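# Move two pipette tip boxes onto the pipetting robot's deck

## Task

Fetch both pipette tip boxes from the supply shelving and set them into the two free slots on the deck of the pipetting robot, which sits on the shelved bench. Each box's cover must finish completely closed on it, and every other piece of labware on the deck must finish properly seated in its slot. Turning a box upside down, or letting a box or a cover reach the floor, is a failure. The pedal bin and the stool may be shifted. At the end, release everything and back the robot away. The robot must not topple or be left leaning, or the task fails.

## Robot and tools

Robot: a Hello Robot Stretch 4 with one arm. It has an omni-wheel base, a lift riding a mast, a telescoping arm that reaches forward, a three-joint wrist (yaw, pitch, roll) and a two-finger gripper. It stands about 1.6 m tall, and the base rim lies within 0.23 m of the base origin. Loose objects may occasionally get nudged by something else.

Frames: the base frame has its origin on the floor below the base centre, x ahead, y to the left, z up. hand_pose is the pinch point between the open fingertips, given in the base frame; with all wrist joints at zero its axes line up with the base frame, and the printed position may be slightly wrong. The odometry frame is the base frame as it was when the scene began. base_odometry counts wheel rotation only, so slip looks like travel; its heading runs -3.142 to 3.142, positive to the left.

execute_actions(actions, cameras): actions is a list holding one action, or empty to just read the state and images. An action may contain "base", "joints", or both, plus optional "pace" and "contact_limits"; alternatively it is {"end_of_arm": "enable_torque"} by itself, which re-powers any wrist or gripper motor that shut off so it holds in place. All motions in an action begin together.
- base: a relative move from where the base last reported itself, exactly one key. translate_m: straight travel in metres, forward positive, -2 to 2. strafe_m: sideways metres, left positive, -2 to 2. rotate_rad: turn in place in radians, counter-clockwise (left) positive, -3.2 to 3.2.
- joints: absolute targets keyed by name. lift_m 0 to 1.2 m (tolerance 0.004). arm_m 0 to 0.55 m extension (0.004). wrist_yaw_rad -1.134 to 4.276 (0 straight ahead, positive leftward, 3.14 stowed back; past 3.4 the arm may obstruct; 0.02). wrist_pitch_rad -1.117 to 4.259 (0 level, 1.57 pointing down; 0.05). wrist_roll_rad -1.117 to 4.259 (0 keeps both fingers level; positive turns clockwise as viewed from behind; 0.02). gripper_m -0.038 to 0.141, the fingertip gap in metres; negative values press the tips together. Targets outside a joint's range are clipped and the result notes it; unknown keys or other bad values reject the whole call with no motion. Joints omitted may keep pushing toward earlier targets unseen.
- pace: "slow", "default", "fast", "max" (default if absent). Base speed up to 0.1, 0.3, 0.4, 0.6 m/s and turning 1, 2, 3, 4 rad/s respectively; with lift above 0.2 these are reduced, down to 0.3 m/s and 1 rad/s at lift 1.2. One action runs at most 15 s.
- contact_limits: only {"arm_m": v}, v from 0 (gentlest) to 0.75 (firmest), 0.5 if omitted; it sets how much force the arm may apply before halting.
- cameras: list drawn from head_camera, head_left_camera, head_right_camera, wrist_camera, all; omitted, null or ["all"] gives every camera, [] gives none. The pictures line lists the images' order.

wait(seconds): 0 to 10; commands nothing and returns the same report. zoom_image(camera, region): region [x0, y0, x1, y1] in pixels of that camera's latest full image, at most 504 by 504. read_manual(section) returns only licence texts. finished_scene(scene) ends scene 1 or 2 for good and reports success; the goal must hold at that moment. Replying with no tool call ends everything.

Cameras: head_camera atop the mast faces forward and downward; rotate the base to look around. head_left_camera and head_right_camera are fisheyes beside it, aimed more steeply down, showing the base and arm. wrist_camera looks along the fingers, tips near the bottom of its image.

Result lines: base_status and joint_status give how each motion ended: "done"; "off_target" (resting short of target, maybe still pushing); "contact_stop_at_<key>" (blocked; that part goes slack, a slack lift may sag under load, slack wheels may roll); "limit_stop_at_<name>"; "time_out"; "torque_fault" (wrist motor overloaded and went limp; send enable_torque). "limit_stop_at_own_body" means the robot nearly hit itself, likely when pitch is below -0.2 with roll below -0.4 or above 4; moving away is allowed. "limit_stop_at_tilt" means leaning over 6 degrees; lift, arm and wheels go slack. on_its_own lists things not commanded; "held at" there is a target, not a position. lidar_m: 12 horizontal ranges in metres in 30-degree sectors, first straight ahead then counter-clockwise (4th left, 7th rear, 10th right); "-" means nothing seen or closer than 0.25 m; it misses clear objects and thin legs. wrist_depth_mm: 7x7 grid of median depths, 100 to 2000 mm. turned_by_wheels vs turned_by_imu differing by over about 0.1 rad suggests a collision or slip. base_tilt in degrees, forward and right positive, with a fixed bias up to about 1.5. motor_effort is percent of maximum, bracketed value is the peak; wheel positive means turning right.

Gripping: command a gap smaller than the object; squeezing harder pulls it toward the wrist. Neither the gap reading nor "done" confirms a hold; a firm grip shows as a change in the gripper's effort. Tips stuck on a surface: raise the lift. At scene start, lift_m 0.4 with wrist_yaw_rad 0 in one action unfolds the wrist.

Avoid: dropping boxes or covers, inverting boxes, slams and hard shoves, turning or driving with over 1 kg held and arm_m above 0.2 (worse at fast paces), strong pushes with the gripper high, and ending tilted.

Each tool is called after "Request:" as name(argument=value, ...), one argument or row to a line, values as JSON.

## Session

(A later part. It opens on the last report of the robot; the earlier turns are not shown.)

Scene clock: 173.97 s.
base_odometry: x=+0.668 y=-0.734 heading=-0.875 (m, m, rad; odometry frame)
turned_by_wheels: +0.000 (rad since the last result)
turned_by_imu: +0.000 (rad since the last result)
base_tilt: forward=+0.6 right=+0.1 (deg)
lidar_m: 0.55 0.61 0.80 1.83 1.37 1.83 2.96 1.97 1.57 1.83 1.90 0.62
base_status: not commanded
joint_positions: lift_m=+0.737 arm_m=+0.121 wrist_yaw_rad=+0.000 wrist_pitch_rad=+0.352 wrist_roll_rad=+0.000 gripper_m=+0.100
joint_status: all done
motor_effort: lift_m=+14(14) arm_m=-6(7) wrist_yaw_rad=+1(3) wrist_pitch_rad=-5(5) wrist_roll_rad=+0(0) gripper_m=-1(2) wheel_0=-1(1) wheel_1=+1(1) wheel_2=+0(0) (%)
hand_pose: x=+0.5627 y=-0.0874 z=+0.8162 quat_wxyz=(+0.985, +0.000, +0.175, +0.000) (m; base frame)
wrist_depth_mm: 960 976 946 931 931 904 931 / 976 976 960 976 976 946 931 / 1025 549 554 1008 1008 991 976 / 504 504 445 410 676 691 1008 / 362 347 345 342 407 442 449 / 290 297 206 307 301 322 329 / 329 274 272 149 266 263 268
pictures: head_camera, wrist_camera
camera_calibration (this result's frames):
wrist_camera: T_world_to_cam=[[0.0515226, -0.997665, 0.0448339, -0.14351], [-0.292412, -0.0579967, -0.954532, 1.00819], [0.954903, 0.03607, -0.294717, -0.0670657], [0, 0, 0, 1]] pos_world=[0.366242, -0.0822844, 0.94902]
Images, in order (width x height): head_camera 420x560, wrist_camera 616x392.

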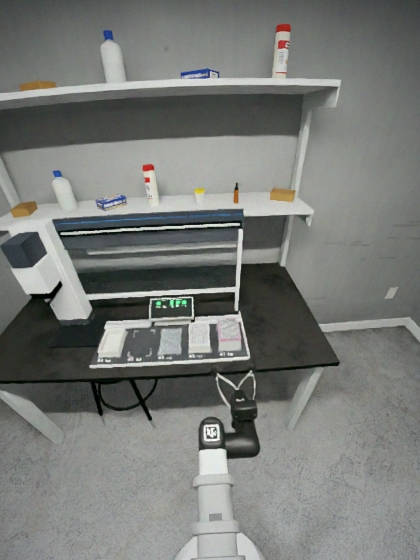

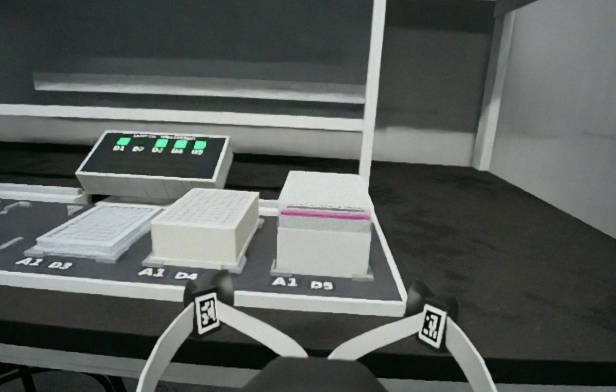

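Request:
execute_actions(
  actions=[
    {"base":{"translate_m":-1.62},"joints":{"arm_m":0.0},"pace":"fast"},
  ],
  cameras=[],
)

Request:
execute_actions(
  actions=[
    {"base":{"rotate_rad":-1.335},"joints":{"lift_m":0.5,"gripper_m":0.115}},
  ],
  cameras=[],
)

Request:
execute_actions(
  actions=[
    {"base":{"translate_m":0.74},"pace":"fast"},
  ],
  cameras=["wrist_camera","head_camera"],
)

Scene clock: 181.97 s.
base_odometry: x=-0.370 y=+0.510 heading=-0.875 (m, m, rad; odometry frame)
turned_by_wheels: +0.000 (rad since the last result)
turned_by_imu: +0.004 (rad since the last result)
base_tilt: forward=+0.6 right=+0.1 (deg)
lidar_m: 2.20 2.27 1.34 1.28 1.35 1.38 1.27 1.32 1.91 1.36 1.42 2.62
base_status: done
joint_positions: lift_m=+0.737 arm_m=+0.001 wrist_yaw_rad=+0.000 wrist_pitch_rad=+0.352 wrist_roll_rad=+0.000 gripper_m=+0.100
joint_status: all done
motor_effort: lift_m=+14(14) arm_m=-6(4) wrist_yaw_rad=+1(0) wrist_pitch_rad=-6(6) wrist_roll_rad=+0(1) gripper_m=-2(2) wheel_0=-2(11) wheel_1=-1(8) wheel_2=+0(13) (%)
hand_pose: x=+0.4427 y=-0.0874 z=+0.8161 quat_wxyz=(+0.985, +0.000, +0.175, +0.000) (m; base frame)
wrist_depth_mm: - - - - - - - / - - - - - - - / - - - - - - - / - - - - - - - / 1983 - - - - - - / 1499 1537 206 1576 1499 1808 1708 / 1205 1229 1229 149 1229 1281 1366
pictures: none
No camera images: the call's "cameras" was empty. Leave "cameras" out to get every camera's image.

Scene clock: 184.03 s.
base_odometry: x=-0.370 y=+0.510 heading=-2.210 (m, m, rad; odometry frame)
turned_by_wheels: -1.335 (rad since the last result)
turned_by_imu: -1.349 (rad since the last result)
base_tilt: forward=+0.7 right=+0.2 (deg)
lidar_m: 1.36 1.56 2.19 2.20 1.54 1.29 1.27 1.52 1.29 1.28 1.42 1.82
base_status: done
joint_positions: lift_m=+0.500 arm_m=+0.001 wrist_yaw_rad=+0.000 wrist_pitch_rad=+0.352 wrist_roll_rad=+0.000 gripper_m=+0.115
joint_status: all done
motor_effort: lift_m=+14(14) arm_m=-5(5) wrist_yaw_rad=+1(0) wrist_pitch_rad=-6(6) wrist_roll_rad=+0(0) gripper_m=-1(2) wheel_0=+1(9) wheel_1=+3(6) wheel_2=+0(6) (%)
hand_pose: x=+0.4427 y=-0.0874 z=+0.5792 quat_wxyz=(+0.985, +0.000, +0.175, +0.000) (m; base frame)
wrist_depth_mm: 1863 1756 1430 1499 1366 1308 1255 / 1863 1808 1576 1576 1464 1397 1308 / - 1921 1576 1576 1464 1397 1281 / - - 1756 1756 1576 1464 1430 / 1464 1430 1430 1430 1576 1499 1430 / 1118 1138 204 1205 1160 1205 1281 / 917 917 931 143 946 960 991
pictures: none
No camera images: the call's "cameras" was empty. Leave "cameras" out to get every camera's image.

Scene clock: 187.17 s.
base_odometry: x=-0.812 y=-0.084 heading=-2.210 (m, m, rad; odometry frame)
turned_by_wheels: +0.000 (rad since the last result)
turned_by_imu: +0.000 (rad since the last result)
base_tilt: forward=+0.7 right=+0.1 (deg)
lidar_m: 0.62 0.73 2.09 2.02 2.31 2.02 2.01 1.93 1.45 1.47 1.30 0.64
base_status: done
joint_positions: lift_m=+0.500 arm_m=+0.001 wrist_yaw_rad=+0.000 wrist_pitch_rad=+0.352 wrist_roll_rad=+0.000 gripper_m=+0.115
joint_status: not commanded
motor_effort: lift_m=+14(14) arm_m=-5(5) wrist_yaw_rad=+1(1) wrist_pitch_rad=-5(5) wrist_roll_rad=-1(0) gripper_m=-1(3) wheel_0=+1(4) wheel_1=+1(9) wheel_2=+1(17) (%)
hand_pose: x=+0.4427 y=-0.0874 z=+0.5791 quat_wxyz=(+0.985, +0.000, +0.175, +0.000) (m; base frame)
wrist_depth_mm: 707 891 854 788 768 699 329 / 723 917 891 831 798 640 332 / 741 931 917 866 831 585 342 / 585 564 591 488 634 539 359 / 768 976 991 459 421 399 788 / 778 946 203 976 878 389 820 / 778 809 842 143 798 407 866
pictures: head_camera, wrist_camera
camera_calibration (this result's frames):
wrist_camera: T_world_to_cam=[[0.051647, -0.997658, 0.0448358, -0.126725], [-0.292374, -0.0580337, -0.954541, 0.746853], [0.954908, 0.0361903, -0.294687, -0.0223887], [0, 0, 0, 1]] pos_world=[0.246285, -0.082275, 0.711986]
Images, in order (width x height): head_camera 420x560, wrist_camera 616x392.

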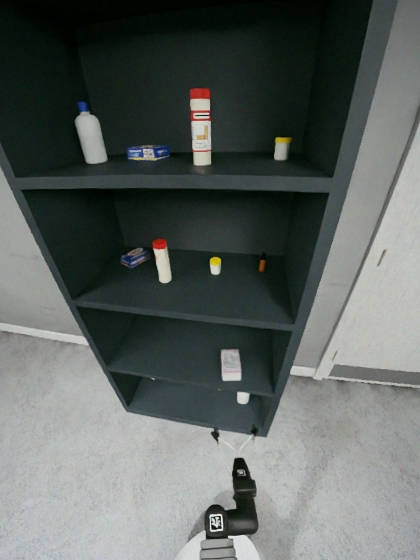

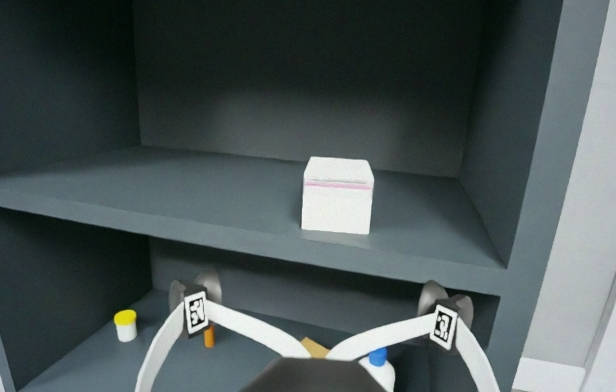

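Request:
execute_actions(
  actions=[
    {"base":{"strafe_m":-0.013},"joints":{"arm_m":0.2,"lift_m":0.484}},
  ],
  cameras=["wrist_camera"],
)

Scene clock: 189.53 s.
base_odometry: x=-0.822 y=-0.076 heading=-2.210 (m, m, rad; odometry frame)
turned_by_wheels: +0.000 (rad since the last result)
turned_by_imu: +0.000 (rad since the last result)
base_tilt: forward=+0.6 right=+0.1 (deg)
lidar_m: 0.60 0.72 2.11 2.07 2.35 2.04 2.03 1.93 1.42 1.45 1.30 0.62
base_status: done
joint_positions: lift_m=+0.484 arm_m=+0.199 wrist_yaw_rad=+0.000 wrist_pitch_rad=+0.352 wrist_roll_rad=+0.000 gripper_m=+0.115
joint_status: all done
motor_effort: lift_m=+14(13) arm_m=+6(5) wrist_yaw_rad=+0(1) wrist_pitch_rad=-5(6) wrist_roll_rad=+0(0) gripper_m=-1(1) wheel_0=+1(8) wheel_1=-2(7) wheel_2=+0(1) (%)
hand_pose: x=+0.6407 y=-0.0874 z=+0.5632 quat_wxyz=(+0.985, +0.000, +0.175, +0.000) (m; base frame)
wrist_depth_mm: 668 715 654 621 574 549 404 / 683 741 683 640 603 564 394 / 691 768 723 661 621 597 377 / 492 508 530 364 580 544 362 / 334 343 355 260 330 382 340 / 496 279 203 266 264 267 285 / 715 788 750 142 225 218 232
pictures: wrist_camera
camera_calibration (this result's frames):
wrist_camera: T_world_to_cam=[[0.0517097, -0.997655, 0.044844, -0.136261], [-0.292216, -0.0580541, -0.954589, 0.78945], [0.954953, 0.0362573, -0.294533, -0.216245], [0, 0, 0, 1]] pos_world=[0.44424, -0.0822698, 0.696019]
Images, in order (width x height): wrist_camera 616x392.

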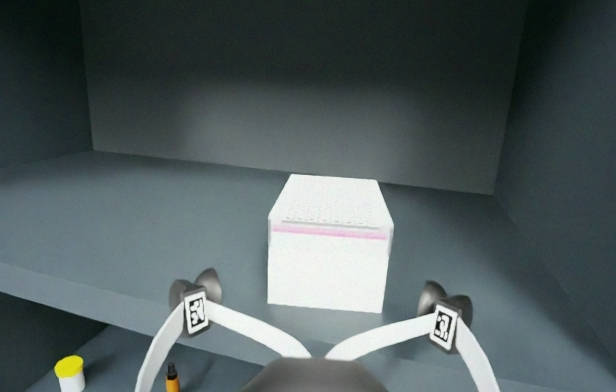

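Request:
execute_actions(
  actions=[
    {"base":{"strafe_m":-0.005},"joints":{"arm_m":0.27,"lift_m":0.479},"pace":"slow","contact_limits":{"arm_m":0.15}},
  ],
  cameras=[],
)

Request:
execute_actions(
  actions=[
    {"joints":{"gripper_m":0.03}},
  ],
  cameras=[],
)

Request:
execute_actions(
  actions=[
    {"joints":{"lift_m":0.51},"pace":"slow"},
  ],
  cameras=["wrist_camera"],
)

Scene clock: 192.57 s.
base_odometry: x=-0.826 y=-0.073 heading=-2.210 (m, m, rad; odometry frame)
turned_by_wheels: +0.000 (rad since the last result)
turned_by_imu: +0.001 (rad since the last result)
base_tilt: forward=+0.7 right=+0.1 (deg)
lidar_m: 0.62 0.71 2.10 2.07 2.35 2.03 2.02 1.93 1.43 1.41 1.29 0.61
base_status: done
joint_positions: lift_m=+0.479 arm_m=+0.269 wrist_yaw_rad=+0.000 wrist_pitch_rad=+0.352 wrist_roll_rad=+0.000 gripper_m=+0.115
joint_status: all done
motor_effort: lift_m=+14(14) arm_m=+6(6) wrist_yaw_rad=+1(0) wrist_pitch_rad=-5(5) wrist_roll_rad=+0(0) gripper_m=-1(2) wheel_0=+4(4) wheel_1=-3(7) wheel_2=+0(5) (%)
contact_limits: arm_m 0.15
hand_pose: x=+0.7107 y=-0.0874 z=+0.5582 quat_wxyz=(+0.985, +0.000, +0.175, +0.000) (m; base frame)
wrist_depth_mm: 654 634 597 549 521 492 436 / 683 661 609 574 544 517 418 / 676 683 654 609 564 525 404 / 477 484 517 535 559 530 389 / 322 330 343 206 319 373 351 / 243 248 195 194 191 259 276 / 213 200 204 143 201 204 220
pictures: none
No camera images: the call's "cameras" was empty. Leave "cameras" out to get every camera's image.

Scene clock: 194.27 s.
base_odometry: x=-0.826 y=-0.073 heading=-2.210 (m, m, rad; odometry frame)
turned_by_wheels: +0.000 (rad since the last result)
turned_by_imu: +0.000 (rad since the last result)
base_tilt: forward=+0.7 right=+0.2 (deg)
lidar_m: 0.61 0.74 2.08 2.07 2.34 2.01 2.02 1.93 1.42 1.44 1.30 0.63
base_status: not commanded
joint_positions: lift_m=+0.479 arm_m=+0.269 wrist_yaw_rad=+0.000 wrist_pitch_rad=+0.353 wrist_roll_rad=+0.000 gripper_m=+0.030
joint_status: all done
motor_effort: lift_m=+14(14) arm_m=+6(6) wrist_yaw_rad=+1(1) wrist_pitch_rad=-9(9) wrist_roll_rad=+0(0) gripper_m=-18(17) wheel_0=+3(4) wheel_1=-2(2) wheel_2=+0(0) (%)
hand_pose: x=+0.7106 y=-0.0874 z=+0.5578 quat_wxyz=(+0.984, +0.000, +0.176, +0.000) (m; base frame)
wrist_depth_mm: 654 627 585 549 517 488 439 / 683 661 609 569 539 508 421 / 668 691 647 597 559 525 404 / 466 484 504 521 549 525 389 / 317 329 334 191 315 366 349 / 240 248 179 177 176 270 272 / 212 198 191 181 180 164 217
pictures: none
No camera images: the call's "cameras" was empty. Leave "cameras" out to get every camera's image.

Scene clock: 195.33 s.
base_odometry: x=-0.826 y=-0.073 heading=-2.210 (m, m, rad; odometry frame)
turned_by_wheels: +0.000 (rad since the last result)
turned_by_imu: +0.000 (rad since the last result)
base_tilt: forward=+0.6 right=+0.2 (deg)
lidar_m: 0.61 0.72 2.06 2.07 2.36 2.02 2.03 1.95 1.43 1.41 1.29 0.61
base_status: not commanded
joint_positions: lift_m=+0.510 arm_m=+0.269 wrist_yaw_rad=+0.000 wrist_pitch_rad=+0.354 wrist_roll_rad=+0.000 gripper_m=+0.030
joint_status: all done
motor_effort: lift_m=+25(26) arm_m=+6(5) wrist_yaw_rad=+1(1) wrist_pitch_rad=-9(10) wrist_roll_rad=+0(1) gripper_m=-18(19) wheel_0=+3(3) wheel_1=-2(3) wheel_2=+0(0) (%)
hand_pose: x=+0.7105 y=-0.0874 z=+0.5878 quat_wxyz=(+0.984, +0.000, +0.176, +0.000) (m; base frame)
wrist_depth_mm: 654 634 585 564 521 492 439 / 676 654 609 580 539 508 418 / 699 691 647 603 559 525 404 / 559 585 609 609 574 549 384 / 379 392 404 191 379 436 368 / 289 296 179 176 176 324 317 / 237 230 229 180 181 164 265
pictures: wrist_camera
camera_calibration (this result's frames):
wrist_camera: T_world_to_cam=[[0.0517199, -0.997658, 0.0447533, -0.140948], [-0.293902, -0.0580343, -0.954072, 0.83425], [0.954435, 0.0361914, -0.296215, -0.274322], [0, 0, 0, 1]] pos_world=[0.514301, -0.0822749, 0.720984]
Images, in order (width x height): wrist_camera 616x392.

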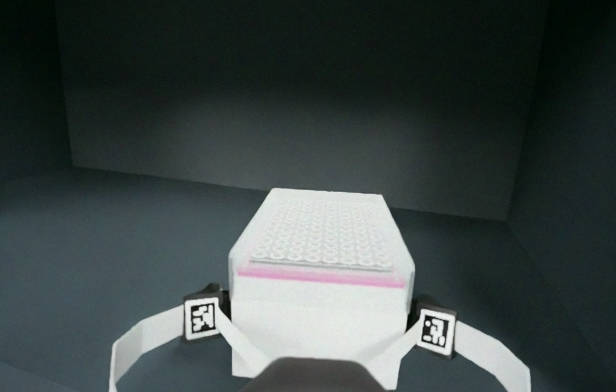

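Request:
execute_actions(
  actions=[
    {"base":{"translate_m":-1.123},"joints":{"arm_m":0.0}},
  ],
  cameras=[],
)

Request:
execute_actions(
  actions=[
    {"base":{"rotate_rad":1.335},"pace":"slow"},
  ],
  cameras=[],
)

Request:
execute_actions(
  actions=[
    {"base":{"translate_m":1.727},"joints":{"lift_m":0.8}},
  ],
  cameras=["wrist_camera","head_camera"],
)

Request:
zoom_image(
  camera="head_camera",
  region=[150, 290, 290, 410],
)

Scene clock: 202.40 s.
base_odometry: x=-0.156 y=+0.828 heading=-2.210 (m, m, rad; odometry frame)
turned_by_wheels: +0.000 (rad since the last result)
turned_by_imu: +0.003 (rad since the last result)
base_tilt: forward=+0.7 right=+0.1 (deg)
lidar_m: 0.53 1.99 2.28 2.30 1.07 0.90 0.90 1.02 1.16 1.21 1.34 2.19
base_status: done
joint_positions: lift_m=+0.510 arm_m=+0.001 wrist_yaw_rad=+0.000 wrist_pitch_rad=+0.354 wrist_roll_rad=+0.000 gripper_m=+0.030
joint_status: all done
motor_effort: lift_m=+24(25) arm_m=-5(6) wrist_yaw_rad=+1(1) wrist_pitch_rad=-10(11) wrist_roll_rad=+1(1) gripper_m=-17(18) wheel_0=-2(1) wheel_1=-1(8) wheel_2=+2(13) (%)
hand_pose: x=+0.4426 y=-0.0874 z=+0.5878 quat_wxyz=(+0.984, +0.000, +0.176, +0.000) (m; base frame)
wrist_depth_mm: - - 1618 1756 1708 1661 1576 / - - 1863 1921 1756 1708 1618 / - - 1983 1921 1863 1708 1661 / - - 1921 - 1921 1808 1708 / 1499 1537 1537 191 1464 1708 1756 / 1118 1160 180 176 176 1255 1308 / 917 917 917 180 180 165 1008
pictures: none
No camera images: the call's "cameras" was empty. Leave "cameras" out to get every camera's image.

Scene clock: 205.03 s.
base_odometry: x=-0.156 y=+0.828 heading=-0.875 (m, m, rad; odometry frame)
turned_by_wheels: +1.334 (rad since the last result)
turned_by_imu: +1.350 (rad since the last result)
base_tilt: forward=+0.6 right=+0.2 (deg)
lidar_m: 0.50 1.31 0.95 0.91 0.96 1.21 1.18 1.24 2.29 1.70 1.82 2.43
base_status: done
joint_positions: lift_m=+0.510 arm_m=+0.001 wrist_yaw_rad=+0.000 wrist_pitch_rad=+0.354 wrist_roll_rad=+0.000 gripper_m=+0.030
joint_status: not commanded
motor_effort: lift_m=+24(24) arm_m=-6(5) wrist_yaw_rad=+1(0) wrist_pitch_rad=-11(11) wrist_roll_rad=+1(0) gripper_m=-18(18) wheel_0=-2(5) wheel_1=-3(5) wheel_2=-2(9) (%)
hand_pose: x=+0.4426 y=-0.0874 z=+0.5878 quat_wxyz=(+0.984, +0.000, +0.176, +0.000) (m; base frame)
wrist_depth_mm: - - - - - - - / - - - - - - - / - - - - - - - / - - - - - - - / 1464 1618 1618 191 1430 1756 1756 / 1138 1160 180 177 177 1281 1281 / 931 891 904 181 180 164 1025
pictures: none
No camera images: the call's "cameras" was empty. Leave "cameras" out to get every camera's image.

Scene clock: 212.27 s.
base_odometry: x=+0.950 y=-0.498 heading=-0.875 (m, m, rad; odometry frame)
turned_by_wheels: +0.000 (rad since the last result)
turned_by_imu: -0.001 (rad since the last result)
base_tilt: forward=+0.7 right=+0.0 (deg)
lidar_m: 0.53 0.58 0.80 1.52 1.04 1.33 2.91 3.06 1.91 2.21 0.83 0.60
base_status: done
joint_positions: lift_m=+0.800 arm_m=+0.001 wrist_yaw_rad=+0.000 wrist_pitch_rad=+0.354 wrist_roll_rad=+0.000 gripper_m=+0.030
joint_status: all done
motor_effort: lift_m=+24(27) arm_m=-5(6) wrist_yaw_rad=+0(1) wrist_pitch_rad=-10(11) wrist_roll_rad=+0(0) gripper_m=-18(18) wheel_0=+2(4) wheel_1=+1(9) wheel_2=-2(10) (%)
hand_pose: x=+0.4426 y=-0.0874 z=+0.8779 quat_wxyz=(+0.984, +0.000, +0.176, +0.000) (m; base frame)
wrist_depth_mm: 809 525 1060 1060 1042 1008 891 / 1098 603 1098 1060 1025 1060 1042 / 1160 627 1118 1118 1138 1060 1078 / 750 640 809 831 621 931 866 / 517 521 477 192 480 496 480 / 413 404 180 177 176 430 427 / 1281 585 564 180 180 165 439
pictures: head_camera, wrist_camera
camera_calibration (this result's frames):
wrist_camera: T_world_to_cam=[[0.0517806, -0.997655, 0.0447473, -0.140075], [-0.293963, -0.058049, -0.954052, 1.03223], [0.954413, 0.0362473, -0.29628, 0.0674263], [0, 0, 0, 1]] pos_world=[0.246337, -0.0822707, 1.01104]
Images, in order (width x height): head_camera 420x560, wrist_camera 616x392.

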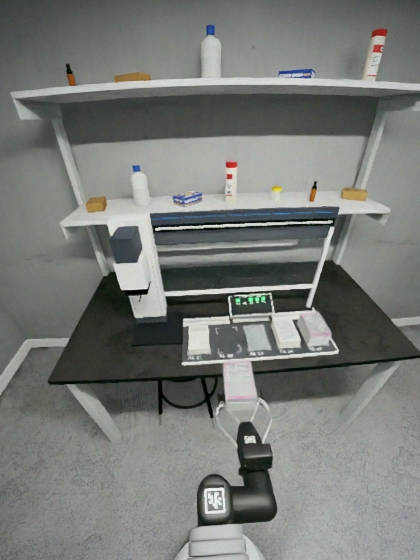

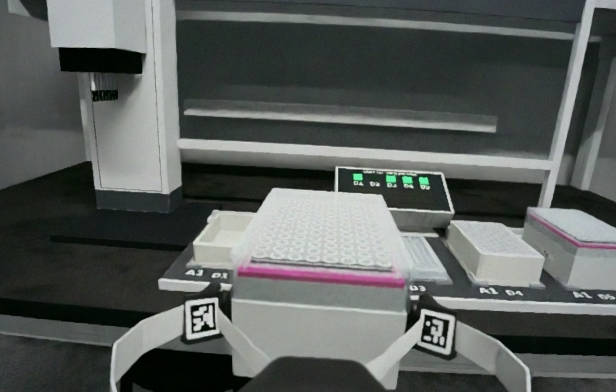

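Region (150, 290, 290, 410) of head_camera's 420x560 image, scaled by 3.600, with more detail than that image has; it fills the top 432 rows of this view, and the rest is white.

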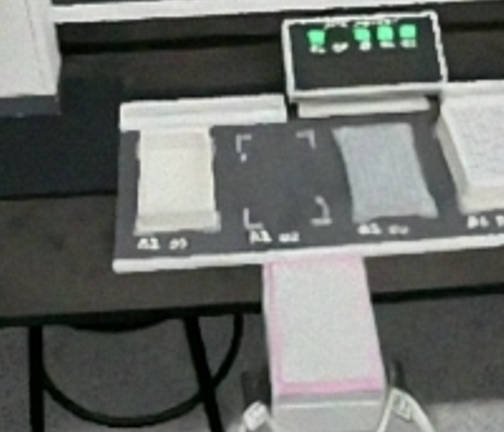

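Request:
execute_actions(
  actions=[
    {"joints":{"arm_m":0.272},"base":{"strafe_m":0.002}},
  ],
  cameras=[],
)

Request:
execute_actions(
  actions=[
    {"joints":{"lift_m":0.74},"pace":"slow"},
  ],
  cameras=["wrist_camera","head_camera"],
)

Request:
zoom_image(
  camera="head_camera",
  region=[180, 300, 280, 380],
)

Scene clock: 215.30 s.
base_odometry: x=+0.952 y=-0.497 heading=-0.875 (m, m, rad; odometry frame)
turned_by_wheels: +0.000 (rad since the last result)
turned_by_imu: +0.001 (rad since the last result)
base_tilt: forward=+0.6 right=+0.2 (deg)
lidar_m: 0.54 0.58 0.79 1.52 1.05 1.32 2.92 3.05 1.92 2.20 0.81 0.61
base_status: done
joint_positions: lift_m=+0.800 arm_m=+0.271 wrist_yaw_rad=+0.000 wrist_pitch_rad=+0.354 wrist_roll_rad=+0.000 gripper_m=+0.030
joint_status: all done
motor_effort: lift_m=+24(24) arm_m=+6(6) wrist_yaw_rad=+0(3) wrist_pitch_rad=-10(10) wrist_roll_rad=+1(0) gripper_m=-18(19) wheel_0=+2(8) wheel_1=-2(5) wheel_2=+0(1) (%)
hand_pose: x=+0.7126 y=-0.0874 z=+0.8779 quat_wxyz=(+0.984, +0.000, +0.176, +0.000) (m; base frame)
wrist_depth_mm: 338 820 788 788 778 788 768 / 347 854 831 831 820 798 798 / 362 891 866 866 842 831 842 / 379 634 723 410 715 809 778 / 394 521 539 191 364 387 591 / 366 370 180 176 176 362 394 / 301 277 274 181 180 164 304
pictures: none
No camera images: the call's "cameras" was empty. Leave "cameras" out to get every camera's image.

Scene clock: 216.67 s.
base_odometry: x=+0.952 y=-0.497 heading=-0.875 (m, m, rad; odometry frame)
turned_by_wheels: +0.000 (rad since the last result)
turned_by_imu: +0.000 (rad since the last result)
base_tilt: forward=+0.7 right=+0.1 (deg)
lidar_m: 0.55 0.57 0.80 1.50 1.06 1.33 2.92 3.04 1.90 2.21 0.85 0.61
base_status: not commanded
joint_positions: lift_m=+0.740 arm_m=+0.271 wrist_yaw_rad=+0.000 wrist_pitch_rad=+0.354 wrist_roll_rad=+0.000 gripper_m=+0.030
joint_status: all done
motor_effort: lift_m=+14(23) arm_m=+6(6) wrist_yaw_rad=+1(0) wrist_pitch_rad=-9(11) wrist_roll_rad=+0(1) gripper_m=-18(17) wheel_0=+2(2) wheel_1=-2(2) wheel_2=+0(0) (%)
hand_pose: x=+0.7126 y=-0.0874 z=+0.8187 quat_wxyz=(+0.984, +0.000, +0.176, +0.000) (m; base frame)
wrist_depth_mm: 340 809 798 809 788 778 778 / 347 842 820 820 809 798 788 / 359 866 878 854 854 831 820 / 379 580 609 640 370 375 723 / 362 349 357 191 330 342 387 / 268 265 180 176 177 304 293 / 196 192 213 181 180 164 253
pictures: head_camera, wrist_camera
camera_calibration (this result's frames):
wrist_camera: T_world_to_cam=[[0.0518365, -0.997652, 0.0447519, -0.151434], [-0.293875, -0.0580666, -0.954079, 1.0551], [0.954437, 0.0363046, -0.296195, -0.207862], [0, 0, 0, 1]] pos_world=[0.516308, -0.0822662, 0.951857]
Images, in order (width x height): head_camera 420x560, wrist_camera 616x392.

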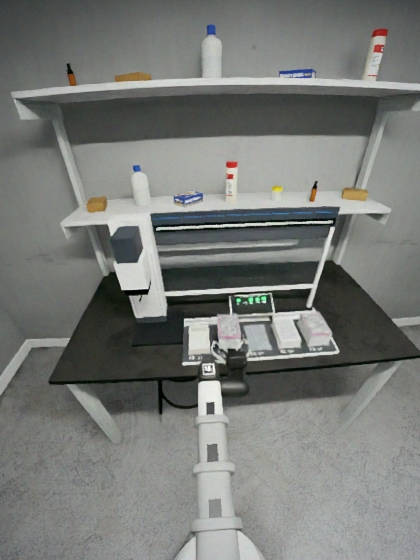

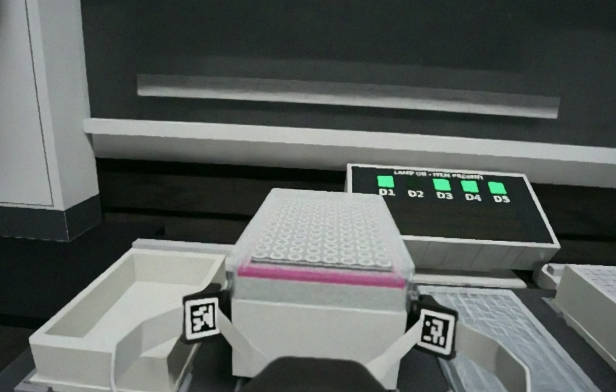

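Region (180, 300, 280, 380) of head_camera's 420x560 image, scaled by 5.040, with more detail than that image has; it fills the top 403 rows of this view, and the rest is white.

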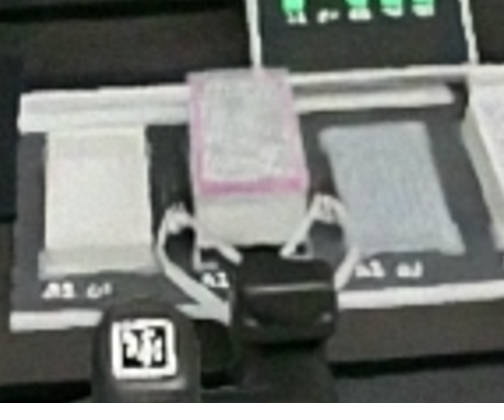

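Request:
execute_actions(
  actions=[
    {"joints":{"lift_m":0.731,"gripper_m":0.055},"pace":"slow"},
  ],
  cameras=["wrist_camera"],
)

Request:
execute_actions(
  actions=[
    {"joints":{"gripper_m":0.098},"pace":"slow"},
  ],
  cameras=[],
)

Request:
execute_actions(
  actions=[
    {"joints":{"arm_m":0.1,"lift_m":0.74}},
  ],
  cameras=["wrist_camera","head_camera"],
)

Request:
zoom_image(
  camera="wrist_camera",
  region=[112, 130, 616, 320],
)

Request:
zoom_image(
  camera="head_camera",
  region=[170, 290, 350, 380],
)

Scene clock: 219.37 s.
base_odometry: x=+0.952 y=-0.497 heading=-0.875 (m, m, rad; odometry frame)
turned_by_wheels: +0.000 (rad since the last result)
turned_by_imu: +0.001 (rad since the last result)
base_tilt: forward=+0.6 right=+0.2 (deg)
lidar_m: 0.56 0.60 0.80 1.51 1.04 1.33 2.90 3.04 1.87 2.20 0.81 0.61
base_status: not commanded
joint_positions: lift_m=+0.731 arm_m=+0.271 wrist_yaw_rad=+0.000 wrist_pitch_rad=+0.354 wrist_roll_rad=+0.000 gripper_m=+0.055
joint_status: all done
motor_effort: lift_m=+14(14) arm_m=+6(5) wrist_yaw_rad=+0(1) wrist_pitch_rad=-8(10) wrist_roll_rad=-1(0) gripper_m=-10(19) wheel_0=+2(2) wheel_1=-1(1) wheel_2=+0(0) (%)
hand_pose: x=+0.7126 y=-0.0874 z=+0.8097 quat_wxyz=(+0.984, +0.000, +0.176, +0.000) (m; base frame)
wrist_depth_mm: 338 809 809 809 788 788 768 / 349 842 820 820 820 798 798 / 362 866 842 878 397 842 820 / 377 544 585 591 362 364 699 / 345 307 315 198 332 349 357 / 243 257 187 185 182 290 287 / 194 191 211 188 188 219 240
pictures: wrist_camera
camera_calibration (this result's frames):
wrist_camera: T_world_to_cam=[[0.0518274, -0.997652, 0.044763, -0.151038], [-0.293728, -0.058069, -0.954124, 1.04649], [0.954483, 0.0363016, -0.296048, -0.210684], [0, 0, 0, 1]] pos_world=[0.516306, -0.0822663, 0.942869]
Images, in order (width x height): wrist_camera 616x392.

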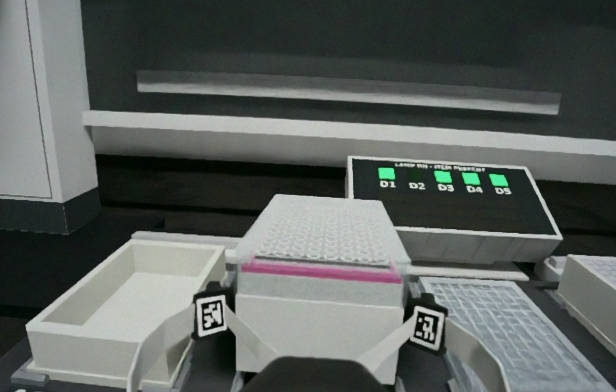

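Scene clock: 221.37 s.
base_odometry: x=+0.952 y=-0.497 heading=-0.875 (m, m, rad; odometry frame)
turned_by_wheels: +0.000 (rad since the last result)
turned_by_imu: +0.000 (rad since the last result)
base_tilt: forward=+0.6 right=+0.2 (deg)
lidar_m: 0.56 0.59 0.79 1.52 1.07 1.33 2.94 3.05 1.89 2.21 0.85 0.60
base_status: not commanded
joint_positions: lift_m=+0.731 arm_m=+0.271 wrist_yaw_rad=+0.000 wrist_pitch_rad=+0.352 wrist_roll_rad=+0.000 gripper_m=+0.098
joint_status: all done
motor_effort: lift_m=+14(14) arm_m=+6(6) wrist_yaw_rad=+2(2) wrist_pitch_rad=-6(10) wrist_roll_rad=+0(1) gripper_m=-1(13) wheel_0=+2(2) wheel_1=-2(2) wheel_2=+0(0) (%)
hand_pose: x=+0.7127 y=-0.0875 z=+0.8101 quat_wxyz=(+0.985, +0.000, +0.175, +0.000) (m; base frame)
wrist_depth_mm: 340 809 809 798 788 778 778 / 349 842 820 820 809 788 798 / 362 866 854 854 399 831 831 / 377 559 597 603 362 366 699 / 347 307 345 218 334 349 355 / 245 259 194 194 191 290 289 / 193 190 211 143 211 220 240
pictures: none
No camera images: the call's "cameras" was empty. Leave "cameras" out to get every camera's image.

Scene clock: 222.97 s.
base_odometry: x=+0.952 y=-0.497 heading=-0.875 (m, m, rad; odometry frame)
turned_by_wheels: +0.000 (rad since the last result)
turned_by_imu: +0.000 (rad since the last result)
base_tilt: forward=+0.6 right=+0.2 (deg)
lidar_m: 0.56 0.59 0.81 1.52 1.03 1.32 2.93 3.05 1.91 2.21 0.85 0.61
base_status: not commanded
joint_positions: lift_m=+0.740 arm_m=+0.101 wrist_yaw_rad=+0.000 wrist_pitch_rad=+0.352 wrist_roll_rad=+0.000 gripper_m=+0.098
joint_status: all done
motor_effort: lift_m=+24(23) arm_m=-6(5) wrist_yaw_rad=+1(1) wrist_pitch_rad=-5(6) wrist_roll_rad=+0(0) gripper_m=-1(2) wheel_0=+2(2) wheel_1=-2(1) wheel_2=+0(0) (%)
hand_pose: x=+0.5427 y=-0.0874 z=+0.8183 quat_wxyz=(+0.985, +0.000, +0.175, +0.000) (m; base frame)
wrist_depth_mm: 455 488 960 946 946 931 931 / 508 517 991 991 976 976 946 / 661 530 1025 1025 559 991 991 / 544 535 569 394 512 517 661 / 389 373 357 366 407 397 349 / 296 303 200 317 307 315 317 / 421 340 336 149 281 274 278
pictures: head_camera, wrist_camera
camera_calibration (this result's frames):
wrist_camera: T_world_to_cam=[[0.0515302, -0.997665, 0.0448337, -0.142577], [-0.292433, -0.0579995, -0.954525, 1.00439], [0.954897, 0.036076, -0.294739, -0.0473095], [0, 0, 0, 1]] pos_world=[0.346239, -0.0822838, 0.951161]
Images, in order (width x height): head_camera 420x560, wrist_camera 616x392.

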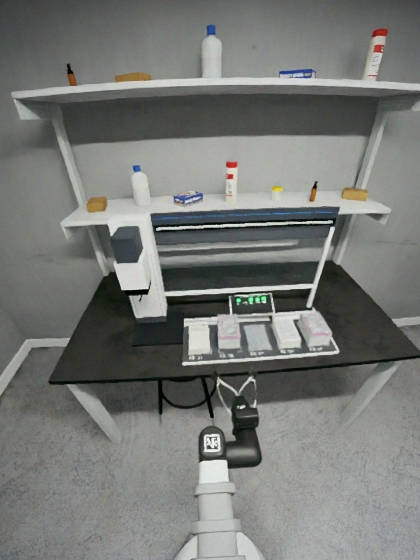

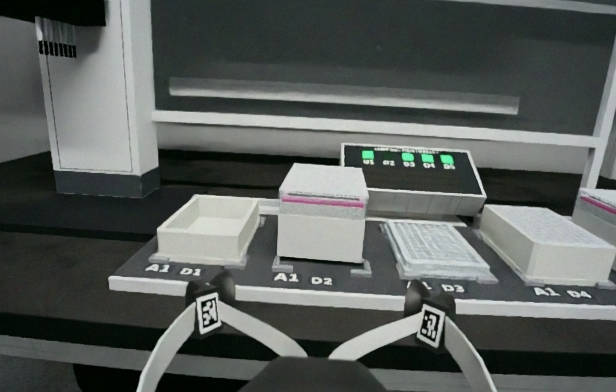

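Region (112, 130, 616, 320) of wrist_camera's 616x392 image, scaled by 1.000; it fills the top 190 rows of this view, and the rest is white.

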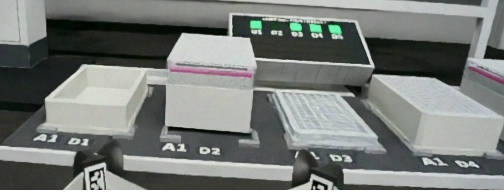

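Region (170, 290, 350, 380) of head_camera's 420x560 image, scaled by 2.800, with more detail than that image has.

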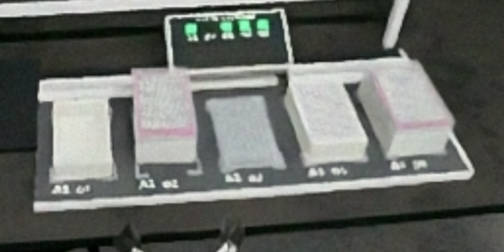

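Request:
execute_actions(
  actions=[
    {"joints":{"arm_m":0.248,"lift_m":0.737,"gripper_m":0.102},"base":{"strafe_m":-0.003},"contact_limits":{"arm_m":0.15}},
  ],
  cameras=[],
)

Request:
execute_actions(
  actions=[
    {"joints":{"gripper_m":0.07},"pace":"slow"},
  ],
  cameras=["wrist_camera"],
)

Request:
execute_actions(
  actions=[
    {"joints":{"arm_m":0.236},"pace":"slow"},
  ],
  cameras=["wrist_camera"],
)

Scene clock: 225.97 s.
base_odometry: x=+0.950 y=-0.499 heading=-0.875 (m, m, rad; odometry frame)
turned_by_wheels: +0.000 (rad since the last result)
turned_by_imu: +0.001 (rad since the last result)
base_tilt: forward=+0.6 right=+0.1 (deg)
lidar_m: 0.55 0.58 0.81 1.52 1.07 1.34 2.92 3.06 1.90 2.20 0.84 0.61
base_status: done
joint_positions: lift_m=+0.737 arm_m=+0.247 wrist_yaw_rad=+0.000 wrist_pitch_rad=+0.352 wrist_roll_rad=+0.000 gripper_m=+0.102
joint_status: all done
motor_effort: lift_m=+14(22) arm_m=+6(7) wrist_yaw_rad=+1(1) wrist_pitch_rad=-5(4) wrist_roll_rad=+0(1) gripper_m=+1(1) wheel_0=-1(5) wheel_1=+0(8) wheel_2=+0(2) (%)
contact_limits: arm_m 0.15
hand_pose: x=+0.6887 y=-0.0874 z=+0.8162 quat_wxyz=(+0.985, +0.000, +0.175, +0.000) (m; base frame)
wrist_depth_mm: 353 831 820 831 831 798 788 / 370 854 842 854 831 809 820 / 382 820 904 866 866 854 866 / 402 539 609 627 387 392 723 / 357 330 330 231 359 366 373 / 270 268 205 220 216 303 291 / 219 216 228 149 227 232 251
pictures: none
No camera images: the call's "cameras" was empty. Leave "cameras" out to get every camera's image.

Scene clock: 227.63 s.
base_odometry: x=+0.950 y=-0.499 heading=-0.875 (m, m, rad; odometry frame)
turned_by_wheels: +0.000 (rad since the last result)
turned_by_imu: +0.000 (rad since the last result)
base_tilt: forward=+0.7 right=+0.1 (deg)
lidar_m: 0.57 0.59 0.80 1.51 1.05 1.30 2.92 3.05 1.89 2.19 0.85 0.60
base_status: not commanded
joint_positions: lift_m=+0.737 arm_m=+0.247 wrist_yaw_rad=+0.000 wrist_pitch_rad=+0.352 wrist_roll_rad=+0.000 gripper_m=+0.070
joint_status: all done
motor_effort: lift_m=+14(14) arm_m=+6(6) wrist_yaw_rad=+1(1) wrist_pitch_rad=-6(4) wrist_roll_rad=+1(0) gripper_m=-7(7) wheel_0=-1(1) wheel_1=+0(0) wheel_2=+0(0) (%)
hand_pose: x=+0.6887 y=-0.0874 z=+0.8162 quat_wxyz=(+0.985, +0.000, +0.175, +0.000) (m; base frame)
wrist_depth_mm: 351 842 820 831 809 788 798 / 368 854 842 842 820 809 820 / 382 820 878 878 866 854 854 / 404 539 603 621 384 387 732 / 359 332 332 234 359 364 375 / 267 270 194 216 211 300 290 / 218 216 224 223 224 229 250
pictures: wrist_camera
camera_calibration (this result's frames):
wrist_camera: T_world_to_cam=[[0.0517171, -0.997654, 0.0448436, -0.150091], [-0.292239, -0.0580568, -0.954581, 1.04499], [0.954946, 0.0362631, -0.294556, -0.187538], [0, 0, 0, 1]] pos_world=[0.492238, -0.0822693, 0.949017]
Images, in order (width x height): wrist_camera 616x392.

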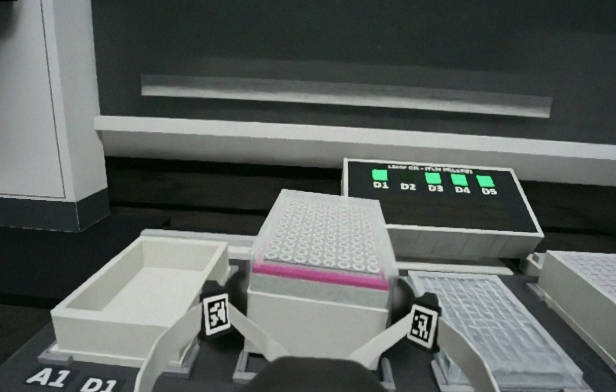

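Scene clock: 228.60 s.
base_odometry: x=+0.950 y=-0.499 heading=-0.875 (m, m, rad; odometry frame)
turned_by_wheels: +0.000 (rad since the last result)
turned_by_imu: +0.000 (rad since the last result)
base_tilt: forward=+0.7 right=+0.2 (deg)
lidar_m: 0.55 0.59 0.79 1.51 1.05 1.32 2.92 3.07 1.90 2.18 0.86 0.61
base_status: not commanded
joint_positions: lift_m=+0.737 arm_m=+0.237 wrist_yaw_rad=+0.000 wrist_pitch_rad=+0.352 wrist_roll_rad=+0.000 gripper_m=+0.070
joint_status: all done
motor_effort: lift_m=+14(14) arm_m=-6(6) wrist_yaw_rad=+0(0) wrist_pitch_rad=-5(4) wrist_roll_rad=+0(1) gripper_m=-5(6) wheel_0=-1(1) wheel_1=+0(0) wheel_2=+0(0) (%)
hand_pose: x=+0.6787 y=-0.0874 z=+0.8162 quat_wxyz=(+0.985, +0.000, +0.175, +0.000) (m; base frame)
wrist_depth_mm: 359 831 831 820 820 831 798 / 373 878 866 842 842 809 820 / 389 462 891 891 878 878 866 / 410 539 603 634 397 394 723 / 359 342 340 234 370 377 370 / 273 228 195 216 213 300 290 / 220 220 224 222 221 229 248
pictures: wrist_camera
camera_calibration (this result's frames):
wrist_camera: T_world_to_cam=[[0.0518014, -0.99765, 0.0448437, -0.149609], [-0.292234, -0.0580816, -0.954581, 1.04207], [0.954943, 0.0363438, -0.294556, -0.178013], [0, 0, 0, 1]] pos_world=[0.482271, -0.082263, 0.949017]
Images, in order (width x height): wrist_camera 616x392.

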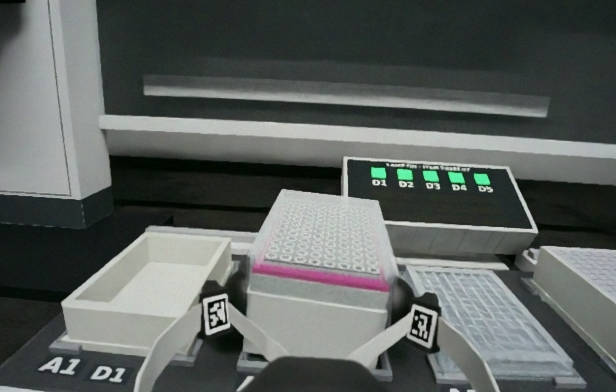

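Request:
execute_actions(
  actions=[
    {"joints":{"gripper_m":0.1,"arm_m":0.233},"pace":"slow"},
  ],
  cameras=[],
)

Request:
execute_actions(
  actions=[
    {"joints":{"arm_m":0.13}},
  ],
  cameras=["wrist_camera","head_camera"],
)

Request:
zoom_image(
  camera="head_camera",
  region=[180, 300, 280, 380],
)

Scene clock: 231.10 s.
base_odometry: x=+0.950 y=-0.499 heading=-0.875 (m, m, rad; odometry frame)
turned_by_wheels: +0.000 (rad since the last result)
turned_by_imu: +0.001 (rad since the last result)
base_tilt: forward=+0.6 right=+0.1 (deg)
lidar_m: 0.54 0.60 0.81 1.51 1.05 1.33 2.91 3.07 1.89 2.20 0.85 0.59
base_status: not commanded
joint_positions: lift_m=+0.737 arm_m=+0.234 wrist_yaw_rad=+0.000 wrist_pitch_rad=+0.352 wrist_roll_rad=+0.000 gripper_m=+0.100
joint_status: all done
motor_effort: lift_m=+14(14) arm_m=-6(7) wrist_yaw_rad=+0(1) wrist_pitch_rad=-5(4) wrist_roll_rad=+0(1) gripper_m=-1(6) wheel_0=-1(1) wheel_1=+0(0) wheel_2=+0(0) (%)
hand_pose: x=+0.6758 y=-0.0873 z=+0.8162 quat_wxyz=(+0.985, +0.000, +0.175, +0.000) (m; base frame)
wrist_depth_mm: 362 842 842 820 820 809 820 / 375 866 854 842 842 820 820 / 394 455 891 904 866 866 866 / 413 539 609 621 397 399 732 / 359 343 343 236 375 379 357 / 274 229 206 219 215 303 289 / 220 222 227 150 226 233 250
pictures: none
No camera images: the call's "cameras" was empty. Leave "cameras" out to get every camera's image.

Scene clock: 232.40 s.
base_odometry: x=+0.950 y=-0.499 heading=-0.875 (m, m, rad; odometry frame)
turned_by_wheels: +0.000 (rad since the last result)
turned_by_imu: +0.000 (rad since the last result)
base_tilt: forward=+0.6 right=+0.2 (deg)
lidar_m: 0.56 0.58 0.81 1.52 1.05 1.35 2.91 3.05 1.90 2.20 0.85 0.62
base_status: not commanded
joint_positions: lift_m=+0.737 arm_m=+0.131 wrist_yaw_rad=+0.000 wrist_pitch_rad=+0.352 wrist_roll_rad=+0.000 gripper_m=+0.100
joint_status: all done
motor_effort: lift_m=+14(14) arm_m=-6(7) wrist_yaw_rad=+1(0) wrist_pitch_rad=-5(5) wrist_roll_rad=+1(0) gripper_m=-1(2) wheel_0=-1(1) wheel_1=+0(0) wheel_2=+0(0) (%)
hand_pose: x=+0.5727 y=-0.0874 z=+0.8162 quat_wxyz=(+0.985, +0.000, +0.175, +0.000) (m; base frame)
wrist_depth_mm: 424 496 931 931 917 917 878 / 477 508 946 960 946 931 917 / 504 517 1008 976 535 976 946 / 517 517 615 392 484 488 732 / 379 347 343 320 399 387 338 / 291 294 206 294 290 304 306 / 258 254 256 149 250 252 266
pictures: head_camera, wrist_camera
camera_calibration (this result's frames):
wrist_camera: T_world_to_cam=[[0.0515251, -0.997665, 0.0448377, -0.144029], [-0.292363, -0.0579992, -0.954547, 1.0111], [0.954918, 0.0360743, -0.294668, -0.0766618], [0, 0, 0, 1]] pos_world=[0.376234, -0.082284, 0.949008]
Images, in order (width x height): head_camera 420x560, wrist_camera 616x392.

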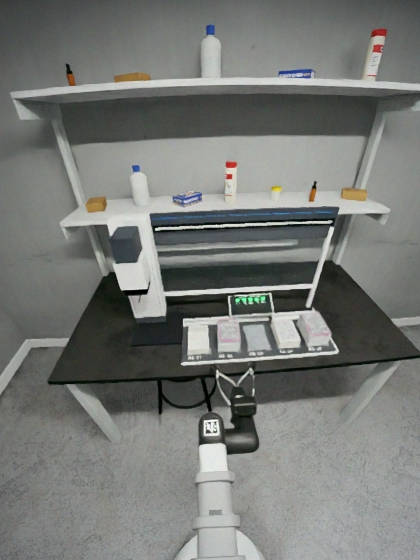

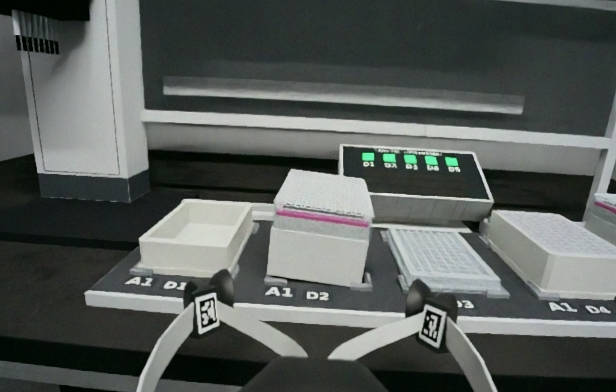

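Region (180, 300, 280, 380) of head_camera's 420x560 image, scaled by 5.040, with more detail than that image has; it fills the top 403 rows of this view, and the rest is white.

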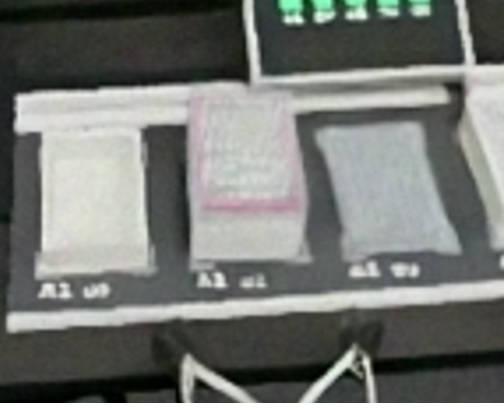

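Request:
execute_actions(
  actions=[
    {"joints":{"arm_m":0.26,"lift_m":0.733},"contact_limits":{"arm_m":0.15},"pace":"slow"},
  ],
  cameras=[],
)

Request:
execute_actions(
  actions=[
    {"base":{"strafe_m":-0.009},"joints":{"gripper_m":0.093},"pace":"slow"},
  ],
  cameras=["wrist_camera"],
)

Scene clock: 235.97 s.
base_odometry: x=+0.950 y=-0.499 heading=-0.875 (m, m, rad; odometry frame)
turned_by_wheels: +0.000 (rad since the last result)
turned_by_imu: +0.001 (rad since the last result)
base_tilt: forward=+0.6 right=+0.1 (deg)
lidar_m: 0.57 0.56 0.79 1.53 1.06 1.30 2.94 3.02 1.88 2.21 0.84 0.59
base_status: not commanded
joint_positions: lift_m=+0.733 arm_m=+0.259 wrist_yaw_rad=+0.000 wrist_pitch_rad=+0.352 wrist_roll_rad=+0.000 gripper_m=+0.100
joint_status: all done
motor_effort: lift_m=+14(13) arm_m=+6(5) wrist_yaw_rad=+1(1) wrist_pitch_rad=-6(5) wrist_roll_rad=+1(1) gripper_m=+0(2) wheel_0=-1(1) wheel_1=+0(0) wheel_2=+0(0) (%)
contact_limits: arm_m 0.15
hand_pose: x=+0.7007 y=-0.0874 z=+0.8122 quat_wxyz=(+0.985, +0.000, +0.175, +0.000) (m; base frame)
wrist_depth_mm: 347 820 809 809 788 798 788 / 359 878 831 831 820 809 798 / 370 809 878 866 410 854 820 / 387 564 603 609 373 375 699 / 351 315 351 227 345 359 373 / 255 262 193 193 193 294 285 / 206 205 213 149 213 227 243
pictures: none
No camera images: the call's "cameras" was empty. Leave "cameras" out to get every camera's image.

Scene clock: 236.80 s.
base_odometry: x=+0.943 y=-0.504 heading=-0.875 (m, m, rad; odometry frame)
turned_by_wheels: +0.000 (rad since the last result)
turned_by_imu: +0.000 (rad since the last result)
base_tilt: forward=+0.7 right=+0.1 (deg)
lidar_m: 0.54 0.60 0.79 1.52 1.04 1.34 2.93 3.05 1.92 2.19 0.84 0.62
base_status: done
joint_positions: lift_m=+0.733 arm_m=+0.259 wrist_yaw_rad=+0.002 wrist_pitch_rad=+0.352 wrist_roll_rad=+0.000 gripper_m=+0.093
joint_status: all done
motor_effort: lift_m=+14(14) arm_m=+6(6) wrist_yaw_rad=-5(4) wrist_pitch_rad=-5(6) wrist_roll_rad=+1(1) gripper_m=-2(1) wheel_0=+4(9) wheel_1=-1(6) wheel_2=+0(1) (%)
hand_pose: x=+0.7008 y=-0.0869 z=+0.8122 quat_wxyz=(+0.985, +0.000, +0.175, +0.001) (m; base frame)
wrist_depth_mm: 349 842 831 798 798 798 768 / 362 866 820 809 820 809 798 / 373 809 878 866 407 854 842 / 392 569 597 609 373 377 715 / 349 317 330 234 347 362 413 / 240 263 192 193 194 296 283 / 206 204 205 142 216 233 245
pictures: wrist_camera
camera_calibration (this result's frames):
wrist_camera: T_world_to_cam=[[0.0533752, -0.997567, 0.044836, -0.151239], [-0.292322, -0.0585424, -0.954526, 1.04469], [0.954829, 0.0378415, -0.294736, -0.19995], [0, 0, 0, 1]] pos_world=[0.504376, -0.0821461, 0.945028]
Images, in order (width x height): wrist_camera 616x392.

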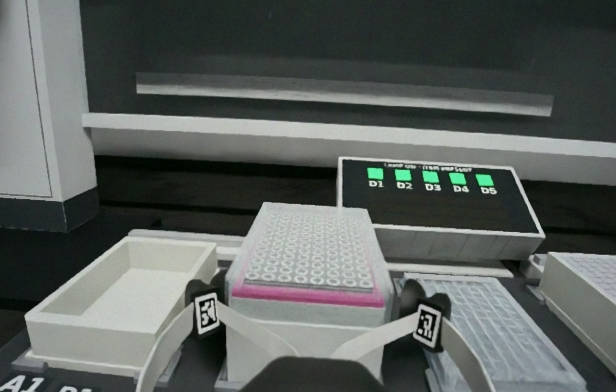

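Request:
execute_actions(
  actions=[
    {"base":{"strafe_m":0.008},"joints":{"gripper_m":0.1},"pace":"slow"},
  ],
  cameras=[],
)

Request:
execute_actions(
  actions=[
    {"joints":{"arm_m":0.08}},
  ],
  cameras=["wrist_camera","head_camera"],
)

Request:
zoom_image(
  camera="head_camera",
  region=[180, 300, 340, 380],
)

Request:
zoom_image(
  camera="wrist_camera",
  region=[140, 150, 440, 300],
)

Scene clock: 238.57 s.
base_odometry: x=+0.949 y=-0.499 heading=-0.875 (m, m, rad; odometry frame)
turned_by_wheels: +0.000 (rad since the last result)
turned_by_imu: +0.000 (rad since the last result)
base_tilt: forward=+0.6 right=+0.2 (deg)
lidar_m: 0.55 0.57 0.82 1.53 1.05 1.30 2.93 3.08 1.91 2.20 0.85 0.59
base_status: done
joint_positions: lift_m=+0.733 arm_m=+0.259 wrist_yaw_rad=+0.000 wrist_pitch_rad=+0.352 wrist_roll_rad=+0.000 gripper_m=+0.100
joint_status: all done
motor_effort: lift_m=+14(14) arm_m=+6(6) wrist_yaw_rad=+0(4) wrist_pitch_rad=-5(6) wrist_roll_rad=+1(0) gripper_m=-3(2) wheel_0=-3(6) wheel_1=+2(7) wheel_2=+0(1) (%)
hand_pose: x=+0.7007 y=-0.0874 z=+0.8122 quat_wxyz=(+0.985, +0.000, +0.175, +0.000) (m; base frame)
wrist_depth_mm: 343 831 809 809 788 788 778 / 357 854 842 820 809 788 809 / 373 809 891 866 410 854 831 / 392 564 597 603 373 377 707 / 351 314 351 235 345 359 373 / 254 262 193 193 193 293 283 / 206 205 212 148 212 227 244
pictures: none
No camera images: the call's "cameras" was empty. Leave "cameras" out to get every camera's image.

Scene clock: 240.20 s.
base_odometry: x=+0.949 y=-0.499 heading=-0.875 (m, m, rad; odometry frame)
turned_by_wheels: +0.000 (rad since the last result)
turned_by_imu: +0.000 (rad since the last result)
base_tilt: forward=+0.6 right=+0.0 (deg)
lidar_m: 0.55 0.59 0.83 1.52 1.06 1.33 2.94 3.04 1.90 2.19 0.85 0.60
base_status: not commanded
joint_positions: lift_m=+0.733 arm_m=+0.081 wrist_yaw_rad=+0.000 wrist_pitch_rad=+0.352 wrist_roll_rad=+0.000 gripper_m=+0.100
joint_status: all done
motor_effort: lift_m=+14(14) arm_m=-6(5) wrist_yaw_rad=+1(0) wrist_pitch_rad=-6(5) wrist_roll_rad=+1(0) gripper_m=-2(2) wheel_0=-3(3) wheel_1=+2(2) wheel_2=+0(0) (%)
hand_pose: x=+0.5227 y=-0.0874 z=+0.8122 quat_wxyz=(+0.985, +0.000, +0.175, +0.000) (m; base frame)
wrist_depth_mm: 492 512 976 960 976 946 931 / 778 535 1008 991 976 991 976 / 768 554 991 1042 569 1025 1025 / 521 539 488 392 525 530 580 / 377 368 373 366 392 387 364 / 310 306 206 309 296 319 322 / 1182 500 492 150 353 319 322
pictures: head_camera, wrist_camera
camera_calibration (this result's frames):
wrist_camera: T_world_to_cam=[[0.0515225, -0.997665, 0.0448356, -0.141272], [-0.292435, -0.0579991, -0.954525, 0.992684], [0.954896, 0.036068, -0.294741, -0.0300214], [0, 0, 0, 1]] pos_world=[0.326242, -0.0822844, 0.945027]
Images, in order (width x height): head_camera 420x560, wrist_camera 616x392.

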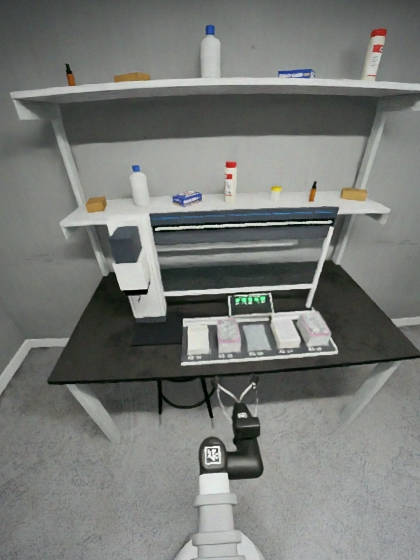

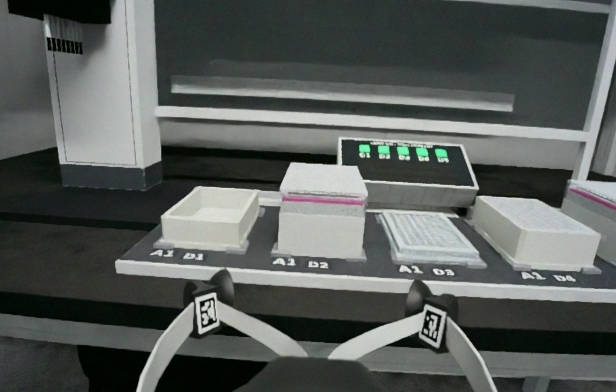

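Region (180, 300, 340, 380) of head_camera's 420x560 image, scaled by 3.150, with more detail than that image has.

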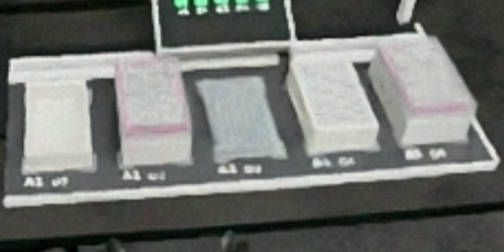

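Region (140, 150, 440, 300) of wrist_camera's 616x392 image, scaled by 1.680.

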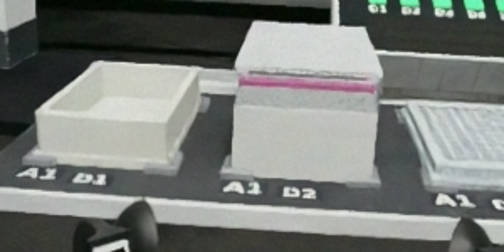

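Request:
execute_actions(
  actions=[
    {"base":{"translate_m":-0.4},"joints":{"arm_m":0.0},"pace":"fast"},
  ],
  cameras=["wrist_camera"],
)

Request:
finished_scene(
  scene=1,
)

Scene clock: 243.60 s.
base_odometry: x=+0.693 y=-0.192 heading=-0.875 (m, m, rad; odometry frame)
turned_by_wheels: +0.000 (rad since the last result)
turned_by_imu: +0.001 (rad since the last result)
base_tilt: forward=+0.6 right=+0.1 (deg)
lidar_m: 0.96 0.98 1.58 0.89 0.94 1.32 2.50 2.63 1.82 1.77 2.29 1.03
base_status: done
joint_positions: lift_m=+0.733 arm_m=+0.001 wrist_yaw_rad=+0.000 wrist_pitch_rad=+0.352 wrist_roll_rad=+0.000 gripper_m=+0.100
joint_status: all done
motor_effort: lift_m=+14(14) arm_m=-5(6) wrist_yaw_rad=+1(0) wrist_pitch_rad=-5(5) wrist_roll_rad=+0(0) gripper_m=-1(2) wheel_0=+0(6) wheel_1=+0(6) wheel_2=-1(14) (%)
hand_pose: x=+0.4427 y=-0.0874 z=+0.8121 quat_wxyz=(+0.985, +0.000, +0.175, +0.000) (m; base frame)
wrist_depth_mm: 1499 1430 931 1430 1366 1336 1205 / 1499 1537 976 1430 1397 1464 1397 / 1537 1078 1008 960 1025 1366 1464 / 854 831 820 798 809 798 798 / 1708 1708 1025 1537 1661 1618 1576 / 1397 1537 206 1537 1537 1576 1756 / 1160 1205 1229 149 1229 1281 1308
pictures: wrist_camera
camera_calibration (this result's frames):
wrist_camera: T_world_to_cam=[[0.0515457, -0.997664, 0.044839, -0.137156], [-0.292374, -0.0580069, -0.954543, 0.969256], [0.954914, 0.0360929, -0.294681, 0.0462725], [0, 0, 0, 1]] pos_world=[0.246269, -0.0822824, 0.944983]
Images, in order (width x height): wrist_camera 616x392.

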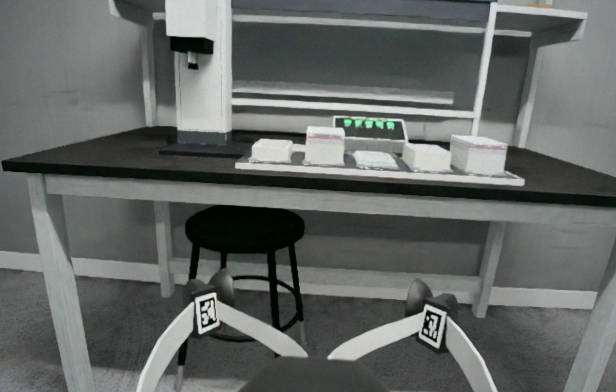

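The scene is finished: the task was done.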